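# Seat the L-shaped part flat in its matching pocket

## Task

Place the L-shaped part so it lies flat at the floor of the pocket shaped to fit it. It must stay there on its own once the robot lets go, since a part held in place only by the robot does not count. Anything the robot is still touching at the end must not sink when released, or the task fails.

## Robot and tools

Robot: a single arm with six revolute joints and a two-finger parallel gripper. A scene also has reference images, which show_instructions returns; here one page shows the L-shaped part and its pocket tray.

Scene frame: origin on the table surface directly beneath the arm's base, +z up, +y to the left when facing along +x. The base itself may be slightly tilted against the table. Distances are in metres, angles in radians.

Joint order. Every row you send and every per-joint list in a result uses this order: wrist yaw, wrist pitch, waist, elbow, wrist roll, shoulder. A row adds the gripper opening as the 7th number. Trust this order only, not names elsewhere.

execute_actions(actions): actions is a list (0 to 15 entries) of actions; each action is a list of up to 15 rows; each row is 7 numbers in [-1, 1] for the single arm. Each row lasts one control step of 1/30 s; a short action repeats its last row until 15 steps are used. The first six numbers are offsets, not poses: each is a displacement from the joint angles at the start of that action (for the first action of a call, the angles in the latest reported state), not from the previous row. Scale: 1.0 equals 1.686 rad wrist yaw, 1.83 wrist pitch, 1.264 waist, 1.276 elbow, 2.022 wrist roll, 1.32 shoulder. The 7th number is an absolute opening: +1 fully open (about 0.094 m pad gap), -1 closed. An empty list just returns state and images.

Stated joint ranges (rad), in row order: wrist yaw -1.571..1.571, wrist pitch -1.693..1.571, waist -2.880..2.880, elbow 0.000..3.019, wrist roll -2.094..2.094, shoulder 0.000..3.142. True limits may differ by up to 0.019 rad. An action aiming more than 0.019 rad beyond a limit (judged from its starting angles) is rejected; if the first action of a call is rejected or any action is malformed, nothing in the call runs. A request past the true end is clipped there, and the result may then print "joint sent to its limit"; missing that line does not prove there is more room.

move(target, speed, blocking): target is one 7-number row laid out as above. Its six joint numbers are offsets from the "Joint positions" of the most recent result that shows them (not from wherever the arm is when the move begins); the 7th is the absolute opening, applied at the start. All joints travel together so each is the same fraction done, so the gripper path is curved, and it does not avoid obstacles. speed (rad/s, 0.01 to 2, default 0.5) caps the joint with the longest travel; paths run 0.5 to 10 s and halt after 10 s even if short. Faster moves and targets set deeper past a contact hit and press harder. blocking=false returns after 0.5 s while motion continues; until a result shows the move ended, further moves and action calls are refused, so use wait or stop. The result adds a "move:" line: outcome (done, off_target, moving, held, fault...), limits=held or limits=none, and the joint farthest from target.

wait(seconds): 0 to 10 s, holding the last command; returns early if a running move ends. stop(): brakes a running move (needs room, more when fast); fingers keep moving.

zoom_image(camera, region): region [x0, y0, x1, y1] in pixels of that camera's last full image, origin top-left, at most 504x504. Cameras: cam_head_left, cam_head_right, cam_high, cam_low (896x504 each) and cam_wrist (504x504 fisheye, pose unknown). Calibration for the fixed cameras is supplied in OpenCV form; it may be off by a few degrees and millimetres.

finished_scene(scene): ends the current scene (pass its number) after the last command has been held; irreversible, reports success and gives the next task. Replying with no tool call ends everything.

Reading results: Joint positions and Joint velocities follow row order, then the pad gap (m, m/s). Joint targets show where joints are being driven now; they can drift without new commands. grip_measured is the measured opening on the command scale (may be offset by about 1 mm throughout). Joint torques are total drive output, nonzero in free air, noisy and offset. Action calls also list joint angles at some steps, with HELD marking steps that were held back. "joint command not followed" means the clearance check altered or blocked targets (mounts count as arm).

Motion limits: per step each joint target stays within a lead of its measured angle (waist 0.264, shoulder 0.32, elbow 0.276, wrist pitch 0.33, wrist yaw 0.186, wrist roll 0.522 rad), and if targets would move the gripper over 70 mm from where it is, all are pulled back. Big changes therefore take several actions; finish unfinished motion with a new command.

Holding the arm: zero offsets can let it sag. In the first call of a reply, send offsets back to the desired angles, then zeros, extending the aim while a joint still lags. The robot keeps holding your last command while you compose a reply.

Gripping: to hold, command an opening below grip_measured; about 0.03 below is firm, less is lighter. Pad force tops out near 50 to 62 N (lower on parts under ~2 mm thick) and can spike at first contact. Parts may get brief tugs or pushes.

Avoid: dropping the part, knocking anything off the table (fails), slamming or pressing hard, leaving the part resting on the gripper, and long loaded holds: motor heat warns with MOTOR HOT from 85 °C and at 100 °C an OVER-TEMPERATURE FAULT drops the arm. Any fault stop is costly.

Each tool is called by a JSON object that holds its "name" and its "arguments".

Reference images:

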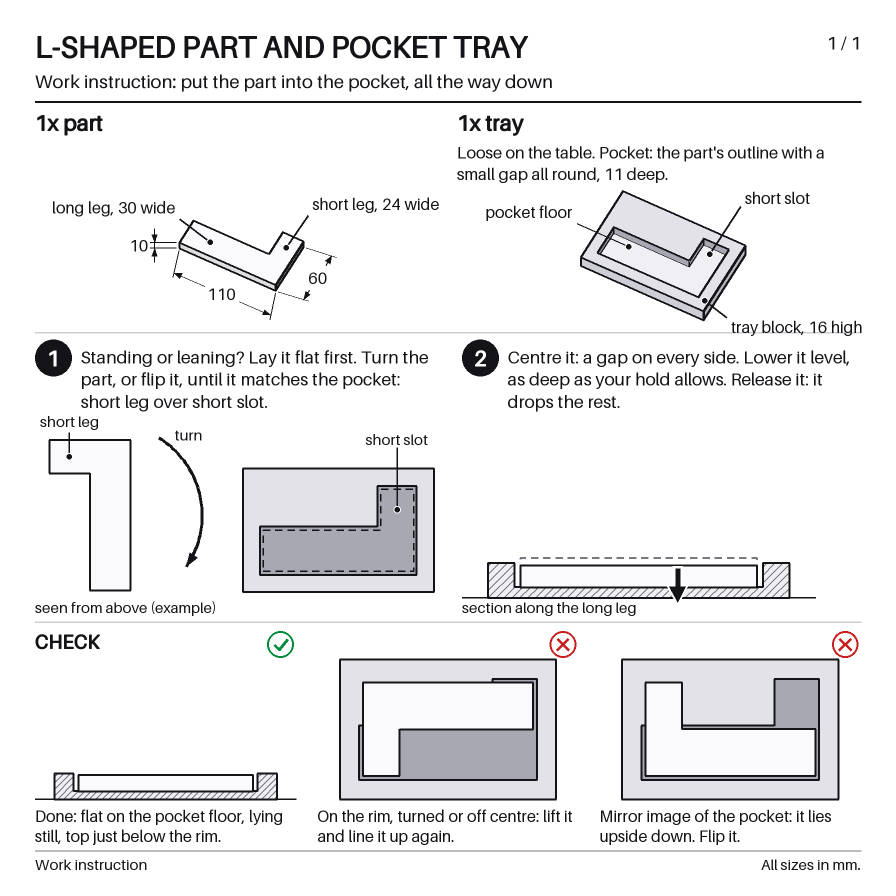

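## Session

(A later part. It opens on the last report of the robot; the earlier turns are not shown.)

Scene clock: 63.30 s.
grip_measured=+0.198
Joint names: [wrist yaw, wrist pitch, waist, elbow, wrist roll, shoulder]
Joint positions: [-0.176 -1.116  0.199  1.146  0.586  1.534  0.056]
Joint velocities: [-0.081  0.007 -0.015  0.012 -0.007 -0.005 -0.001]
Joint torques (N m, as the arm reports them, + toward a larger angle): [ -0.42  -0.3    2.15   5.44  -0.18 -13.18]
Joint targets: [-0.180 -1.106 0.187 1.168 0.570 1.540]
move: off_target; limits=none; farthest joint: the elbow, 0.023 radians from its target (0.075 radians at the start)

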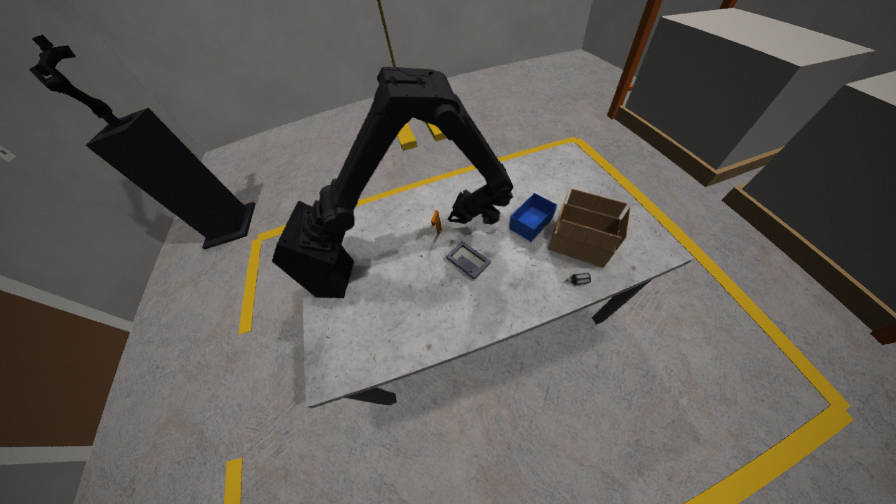

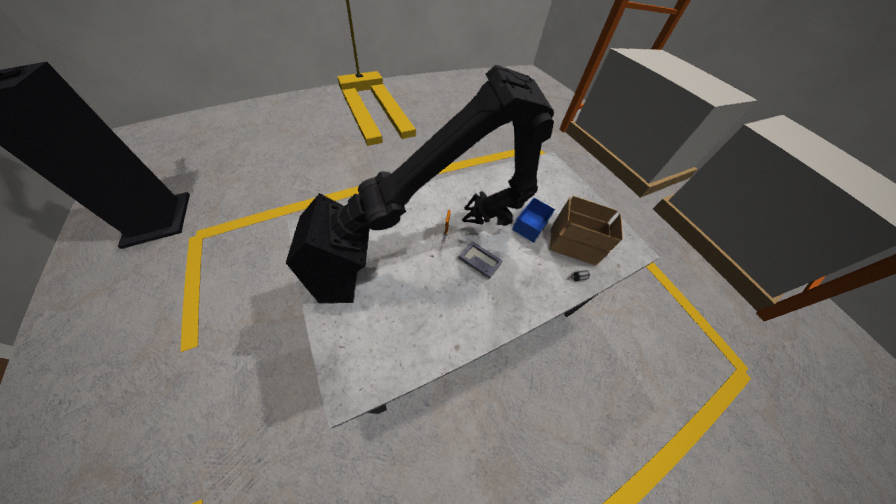

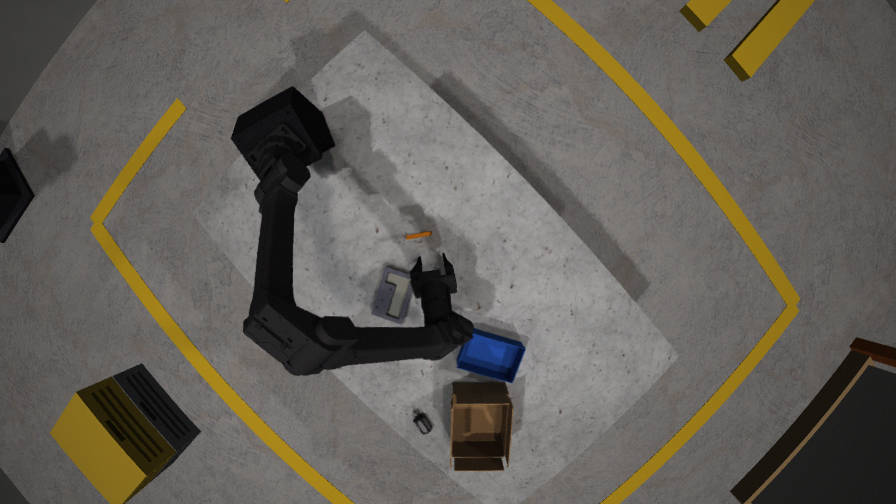

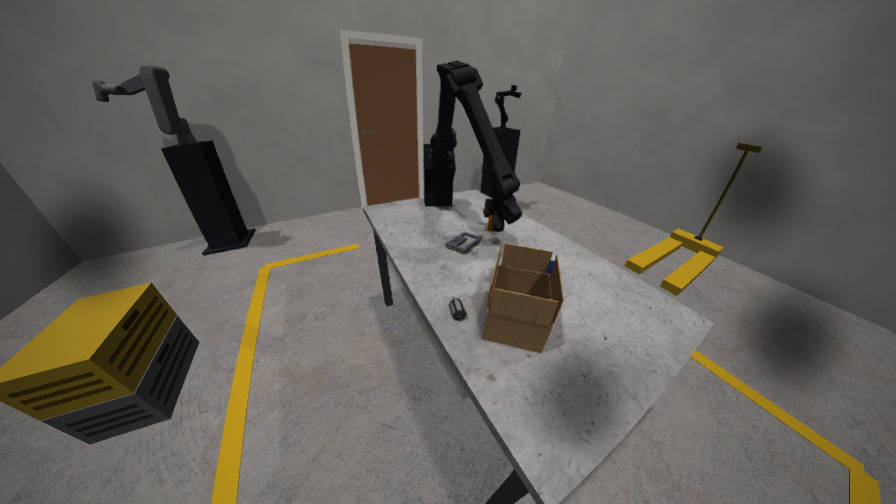

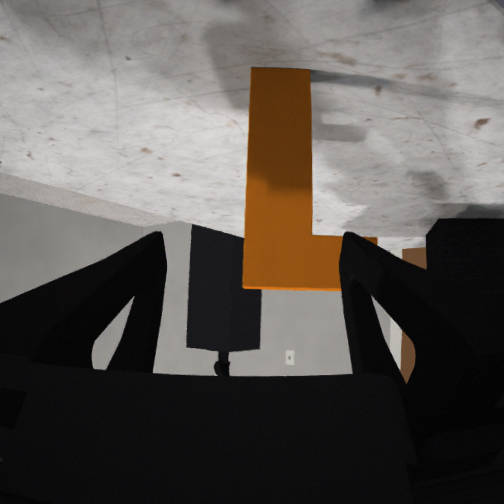

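{"name": "move", "arguments": {"target": [-0.002, 0.065, -0.0127, -0.0455, -0.008, 0.0356, 0.2], "speed": 0.15}}

{"name": "zoom_image", "arguments": {"camera": "cam_head_right", "region": [420, 170, 520, 270]}}

{"name": "zoom_image", "arguments": {"camera": "cam_high", "region": [380, 210, 480, 310]}}

Scene clock: 66.30 s.
grip_measured=+0.198
Joint names: [wrist yaw, wrist pitch, waist, elbow, wrist roll, shoulder]
Joint positions: [-0.176 -1.008  0.198  1.088  0.585  1.573  0.056]
Joint velocities: [-0.007 -0.007 -0.005 -0.012 -0.037 -0.015 -0.001]
Joint torques (N m, as the arm reports them, + toward a larger angle): [ -0.4   -0.24   2.08   2.6   -0.18 -12.43]
Joint targets: [-0.179 -0.997 0.184 1.088 0.570 1.581]
move: done; limits=none; farthest joint: the waist, 0.015 radians from its target (0.016 radians at the start)

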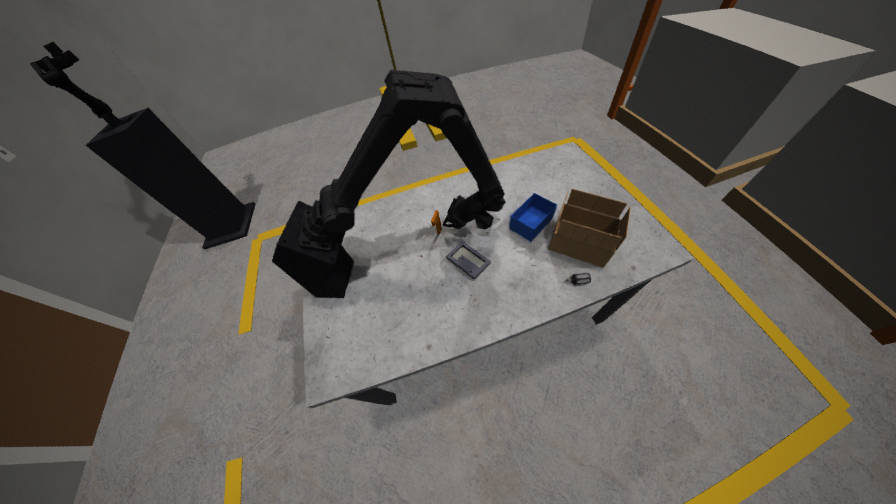

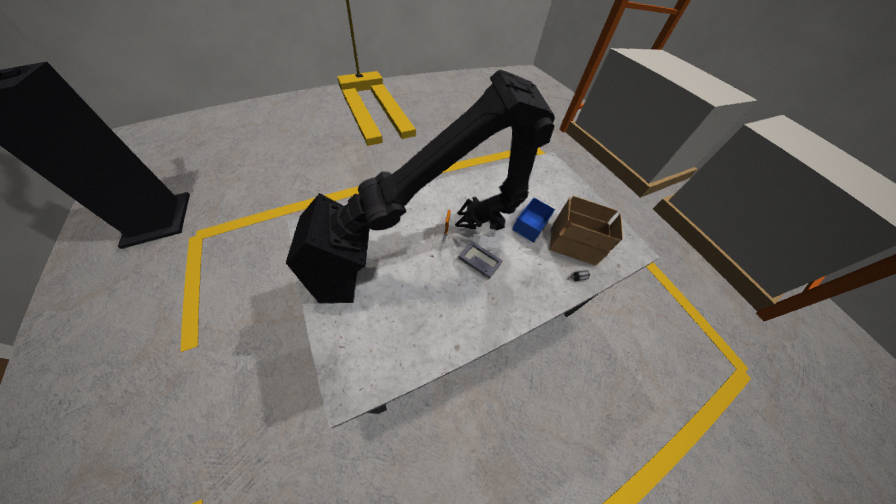

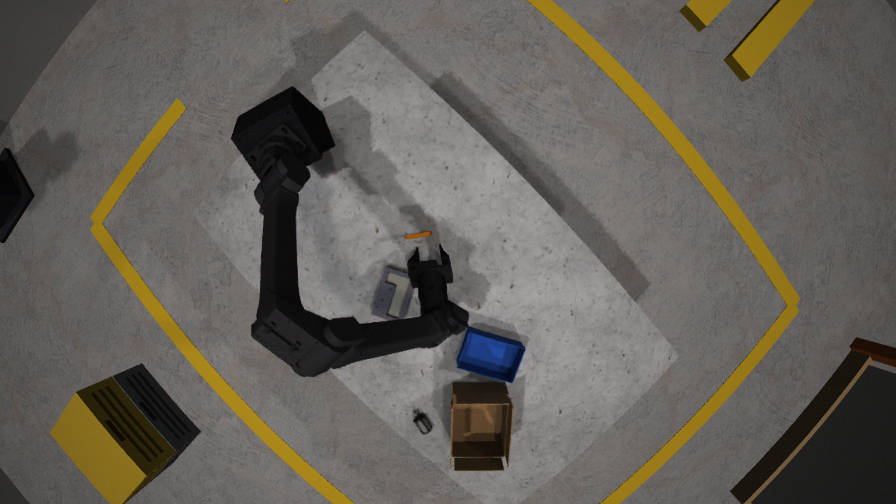

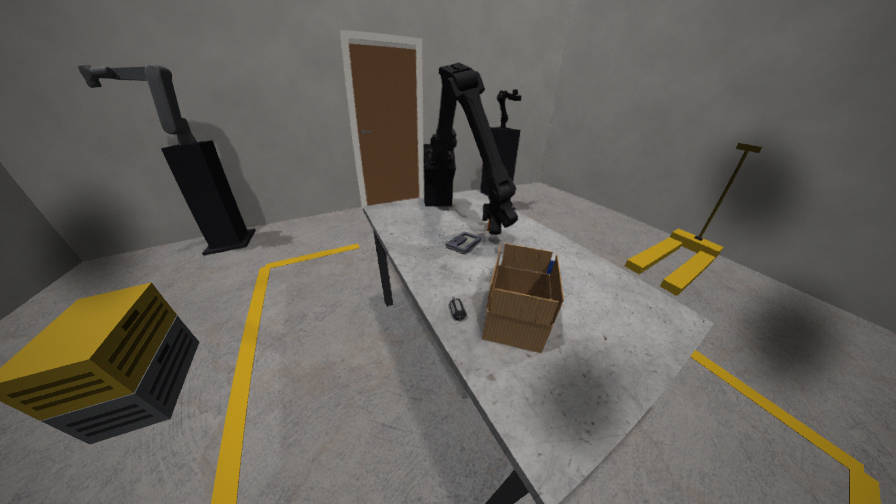

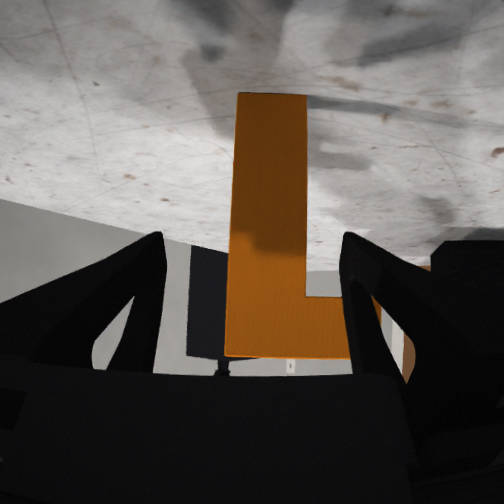

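Region (420, 170, 520, 270) of cam_head_right's 896x504 image, scaled by 5.040, with more detail than that image has.

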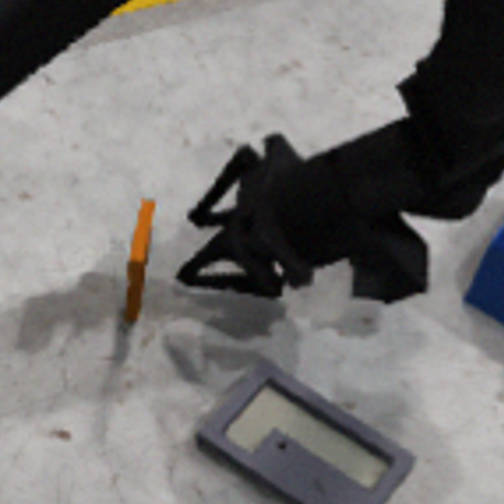

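Region (380, 210, 480, 310) of cam_high's 896x504 image, scaled by 5.040, with more detail than that image has.

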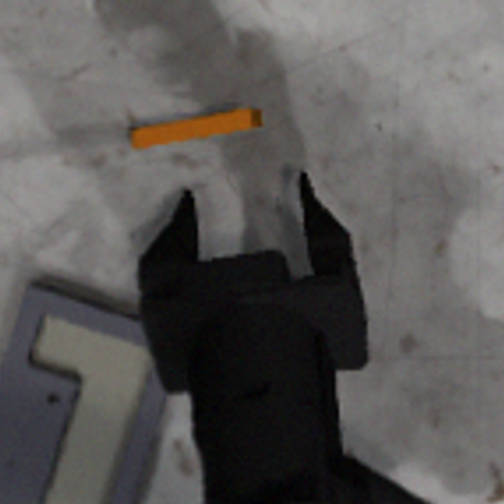

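{"name": "move", "arguments": {"target": [-0.002, 0.065, 0.019, -0.0455, 0.008, 0.041, 0.2], "speed": 0.12}}

{"name": "zoom_image", "arguments": {"camera": "cam_head_right", "region": [420, 170, 520, 270]}}

{"name": "zoom_image", "arguments": {"camera": "cam_high", "region": [380, 210, 480, 310]}}

Scene clock: 69.60 s.
grip_measured=+0.198
Joint names: [wrist yaw, wrist pitch, waist, elbow, wrist roll, shoulder]
Joint positions: [-0.176 -0.899  0.204  1.032  0.586  1.618  0.056]
Joint velocities: [-0.007  0.002  0.005 -0.002  0.037  0.005 -0.   ]
Joint torques (N m, as the arm reports them, + toward a larger angle): [ -0.39  -0.25   4.48   1.56   0.15 -11.95]
Joint targets: [-0.179 -0.889 0.222 1.030 0.602 1.627]
move: done; limits=none; farthest joint: the waist, 0.018 radians from its target (0.024 radians at the start)

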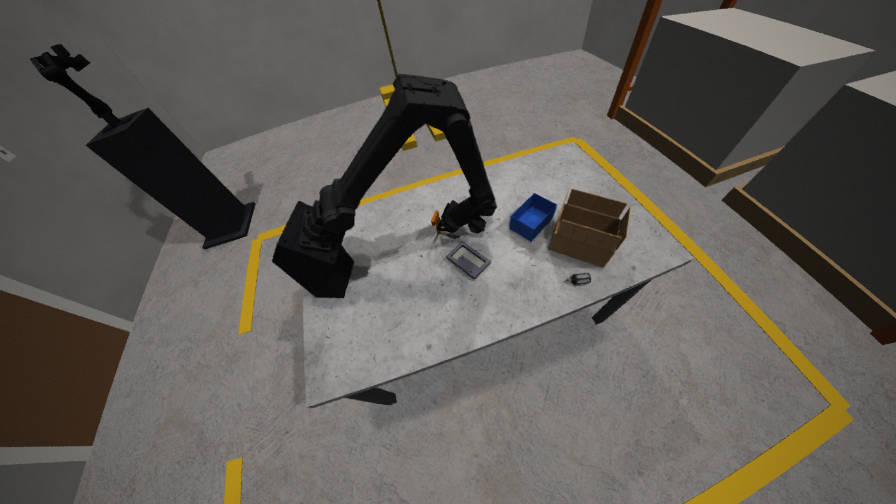

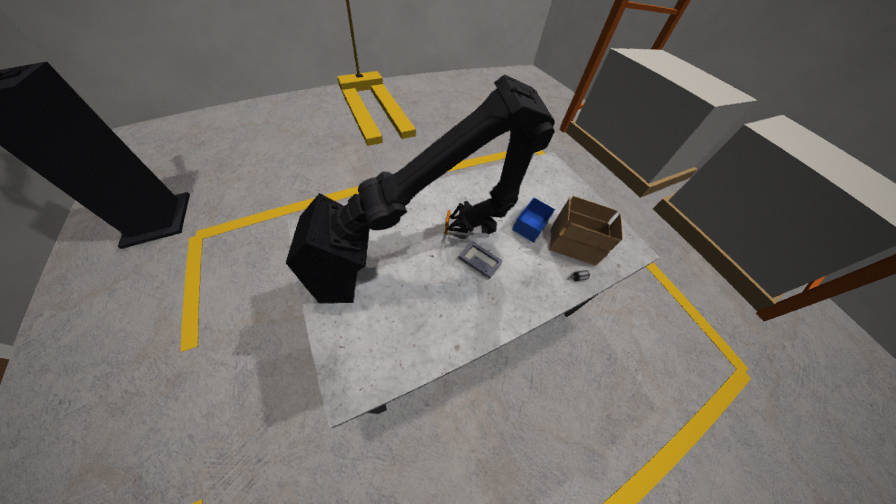

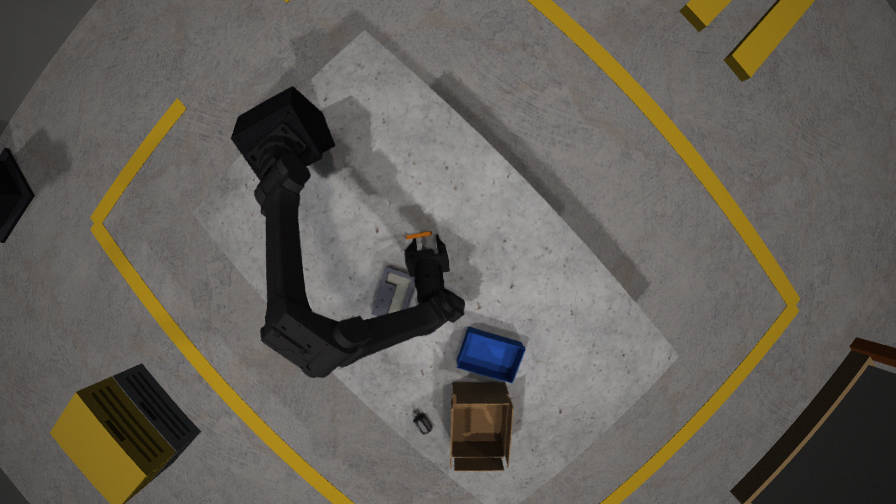

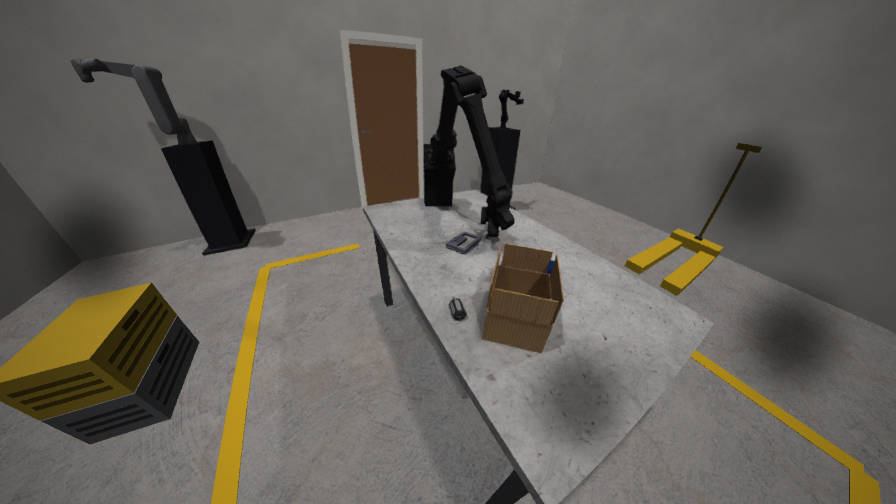

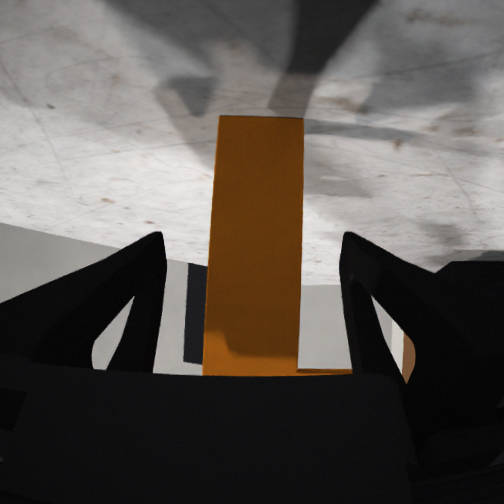

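Region (420, 170, 520, 270) of cam_head_right's 896x504 image, scaled by 5.040, with more detail than that image has.

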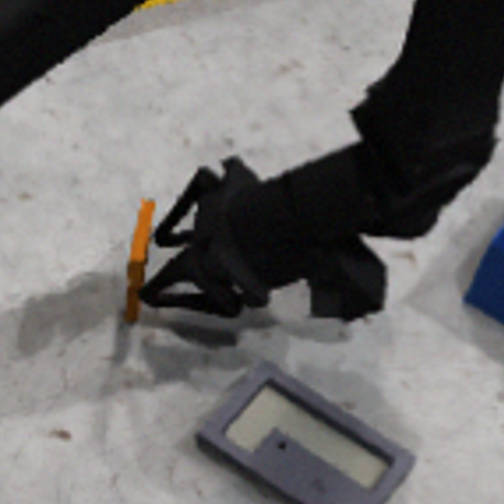

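Region (380, 210, 480, 310) of cam_high's 896x504 image, scaled by 5.040, with more detail than that image has.

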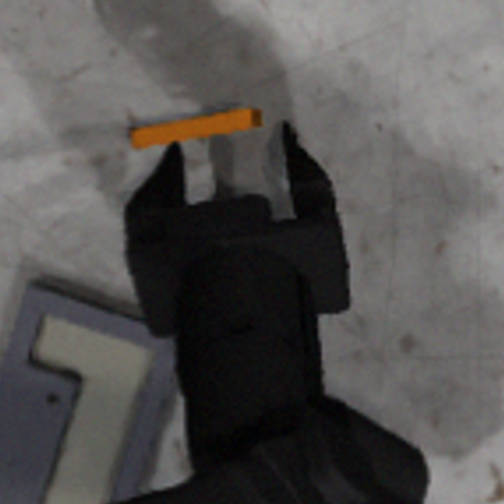

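{"name": "move", "arguments": {"target": [-0.002, 0.0158, 0.0214, -0.018, 0.008, 0.0068, 0.2], "speed": 0.06}}

{"name": "zoom_image", "arguments": {"camera": "cam_head_right", "region": [420, 170, 520, 270]}}

{"name": "zoom_image", "arguments": {"camera": "cam_high", "region": [380, 210, 480, 310]}}

Scene clock: 71.43 s.
grip_measured=+0.198
Joint names: [wrist yaw, wrist pitch, waist, elbow, wrist roll, shoulder]
Joint positions: [-0.176 -0.881  0.214  1.012  0.586  1.618  0.056]
Joint velocities: [-0.051 -0.002 -0.005 -0.002 -0.051 -0.005 -0.001]
Joint torques (N m, as the arm reports them, + toward a larger angle): [ -0.4   -0.22   4.68   1.34   0.15 -11.84]
Joint targets: [-0.179 -0.871 0.231 1.009 0.602 1.627]
move: done; limits=none; farthest joint: the waist, 0.018 radians from its target (0.027 radians at the start)

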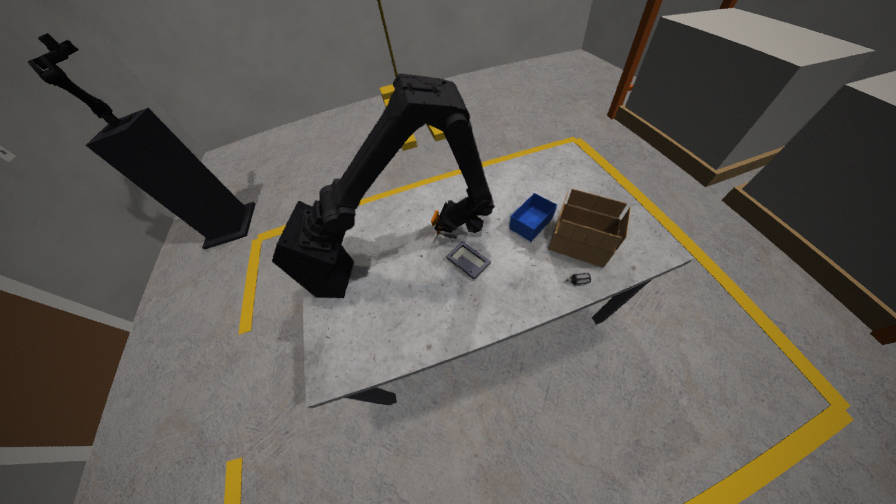

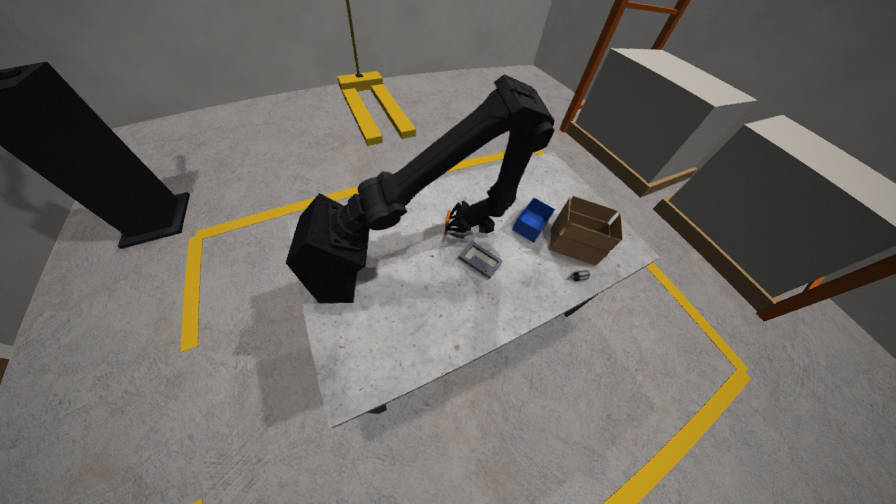

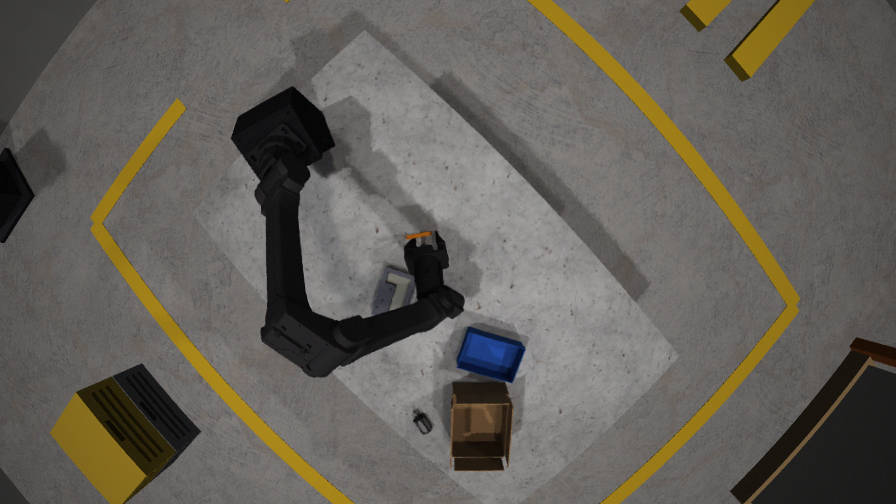

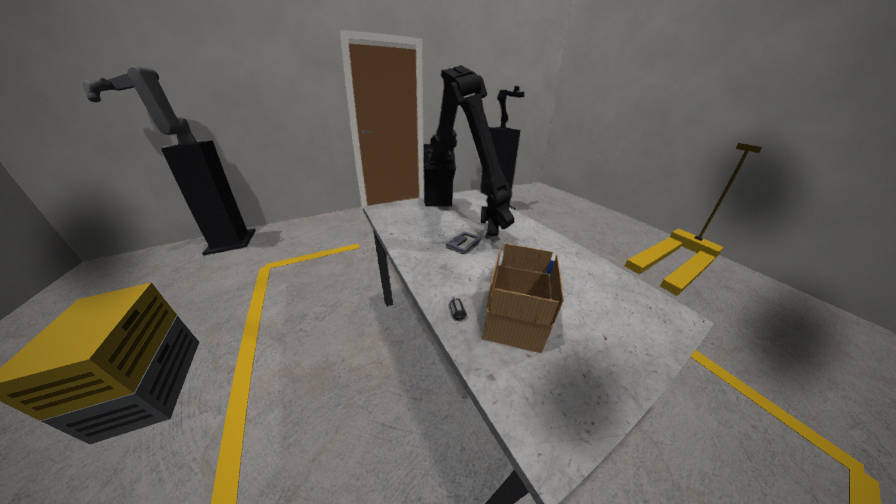

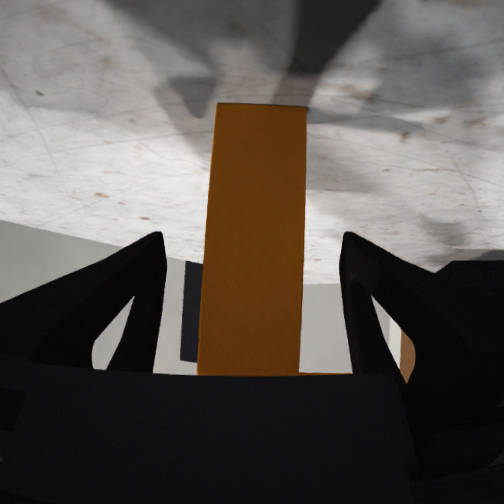

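Region (420, 170, 520, 270) of cam_head_right's 896x504 image, scaled by 5.040, with more detail than that image has.

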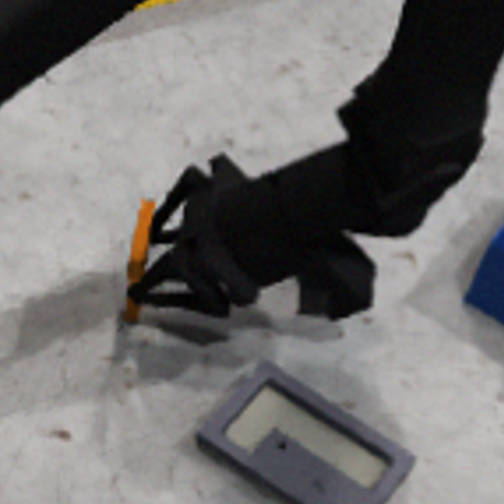

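Region (380, 210, 480, 310) of cam_high's 896x504 image, scaled by 5.040, with more detail than that image has.

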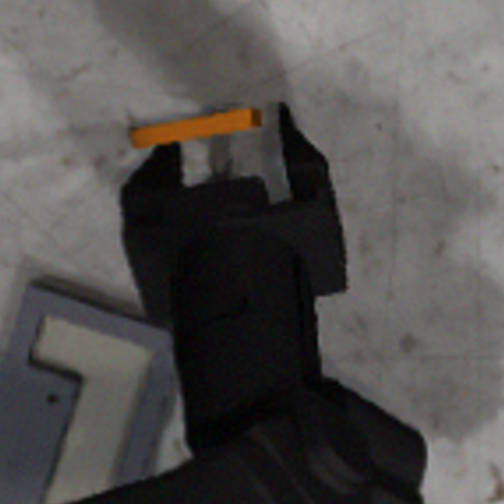

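{"name": "move", "arguments": {"target": [-0.002, 0.0055, 0.0134, -0.002, 0.008, 0.0068, -0.4], "speed": 0.06}}

Scene clock: 72.53 s.
grip_measured=-0.370
Joint names: [wrist yaw, wrist pitch, waist, elbow, wrist roll, shoulder]
Joint positions: [-0.176 -0.881  0.214  1.012  0.587  1.618  0.03 ]
Joint velocities: [ 0.007 -0.002 -0.005 -0.017 -0.022 -0.005 -0.   ]
Joint torques (N m, as the arm reports them, + toward a larger angle): [ -0.41  -0.25   4.47   1.36   0.14 -11.86]
Joint targets: [-0.179 -0.871 0.230 1.010 0.602 1.627]
move: done; limits=none; farthest joint: the waist, 0.017 radians from its target (0.017 radians at the start)

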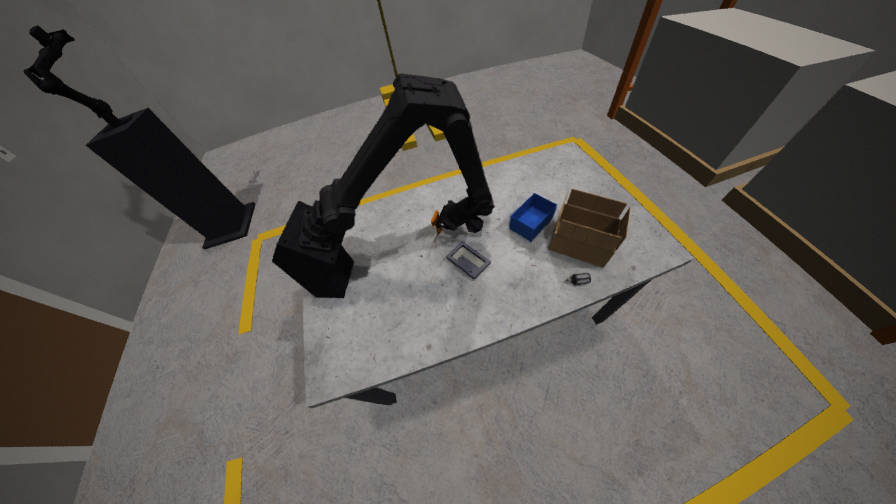

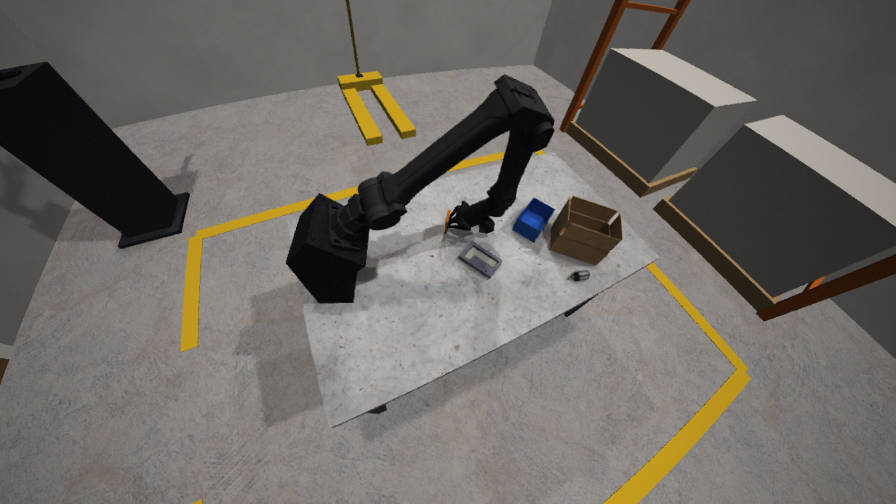

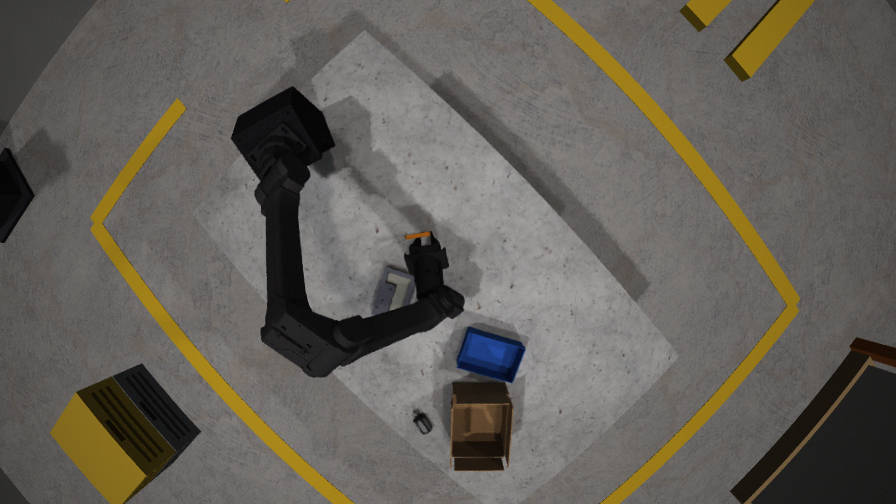

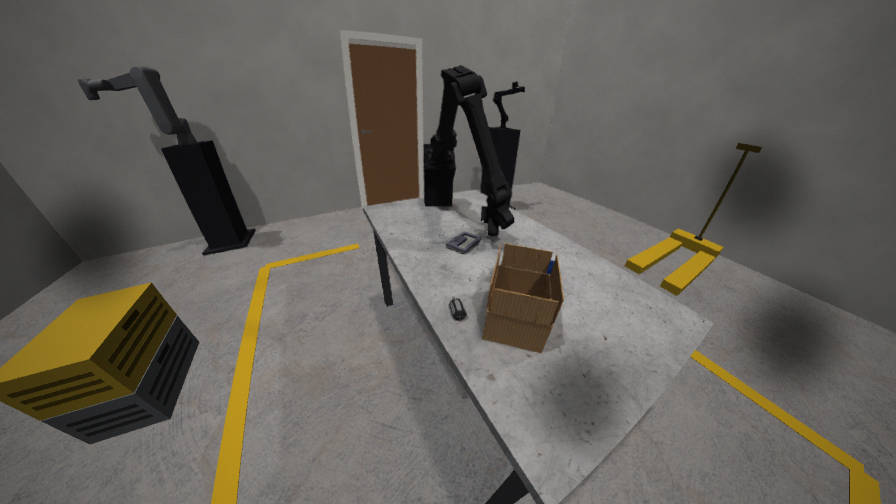

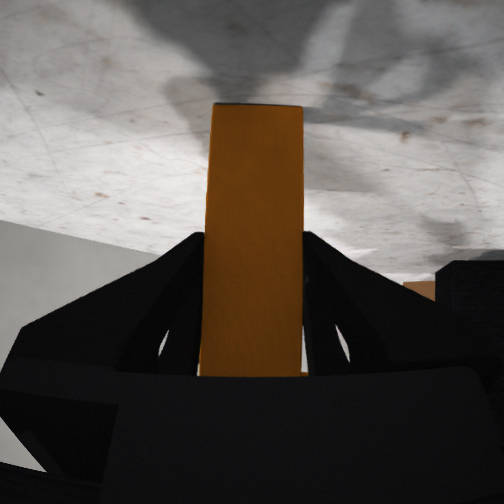

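{"name": "move", "arguments": {"target": [0.003, -0.0814, 0.056, -0.0486, 0.036, -0.1576, -0.4], "speed": 0.25}}

Scene clock: 79.13 s.
grip_measured=-0.370
Joint names: [wrist yaw, wrist pitch, waist, elbow, wrist roll, shoulder]
Joint positions: [-0.174 -1.014  0.268  0.952  0.643  1.43   0.03 ]
Joint velocities: [-0.051  0.012 -0.005 -0.007  0.037 -0.015 -0.001]
Joint torques (N m, as the arm reports them, + toward a larger angle): [ -0.12  -1.26   4.14   2.71   0.16 -12.97]
Joint targets: [-0.171 -1.030 0.284 0.950 0.660 1.410]
move: done; limits=none; farthest joint: the shoulder, 0.020 radians from its target (0.208 radians at the start)

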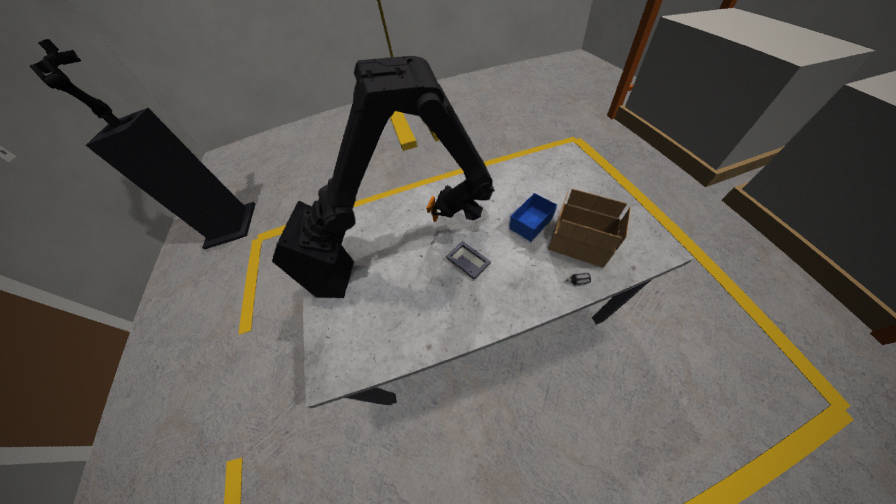

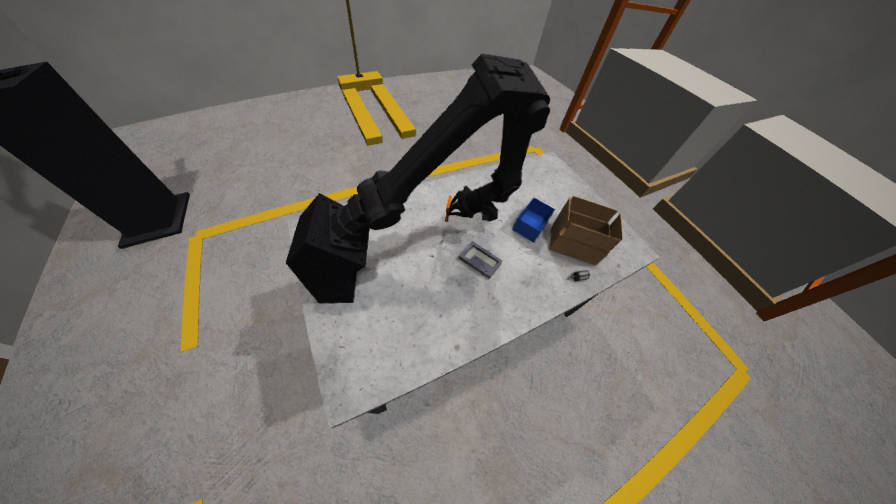

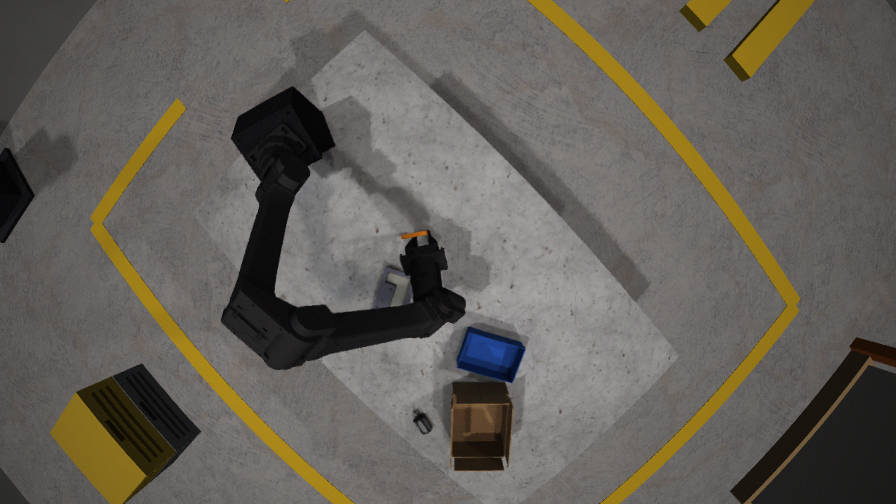

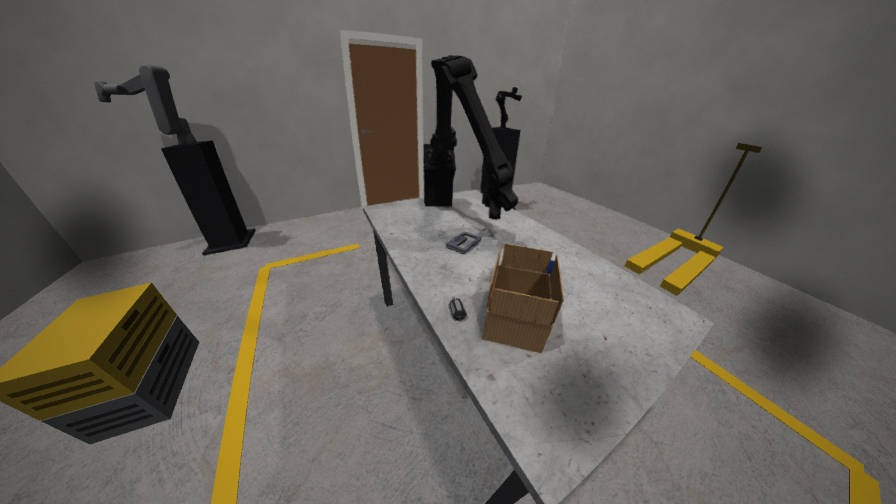

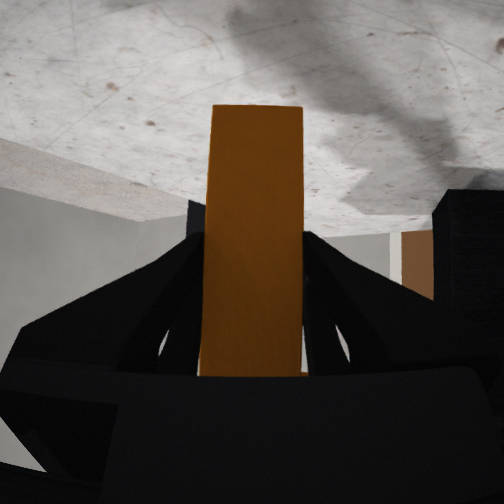

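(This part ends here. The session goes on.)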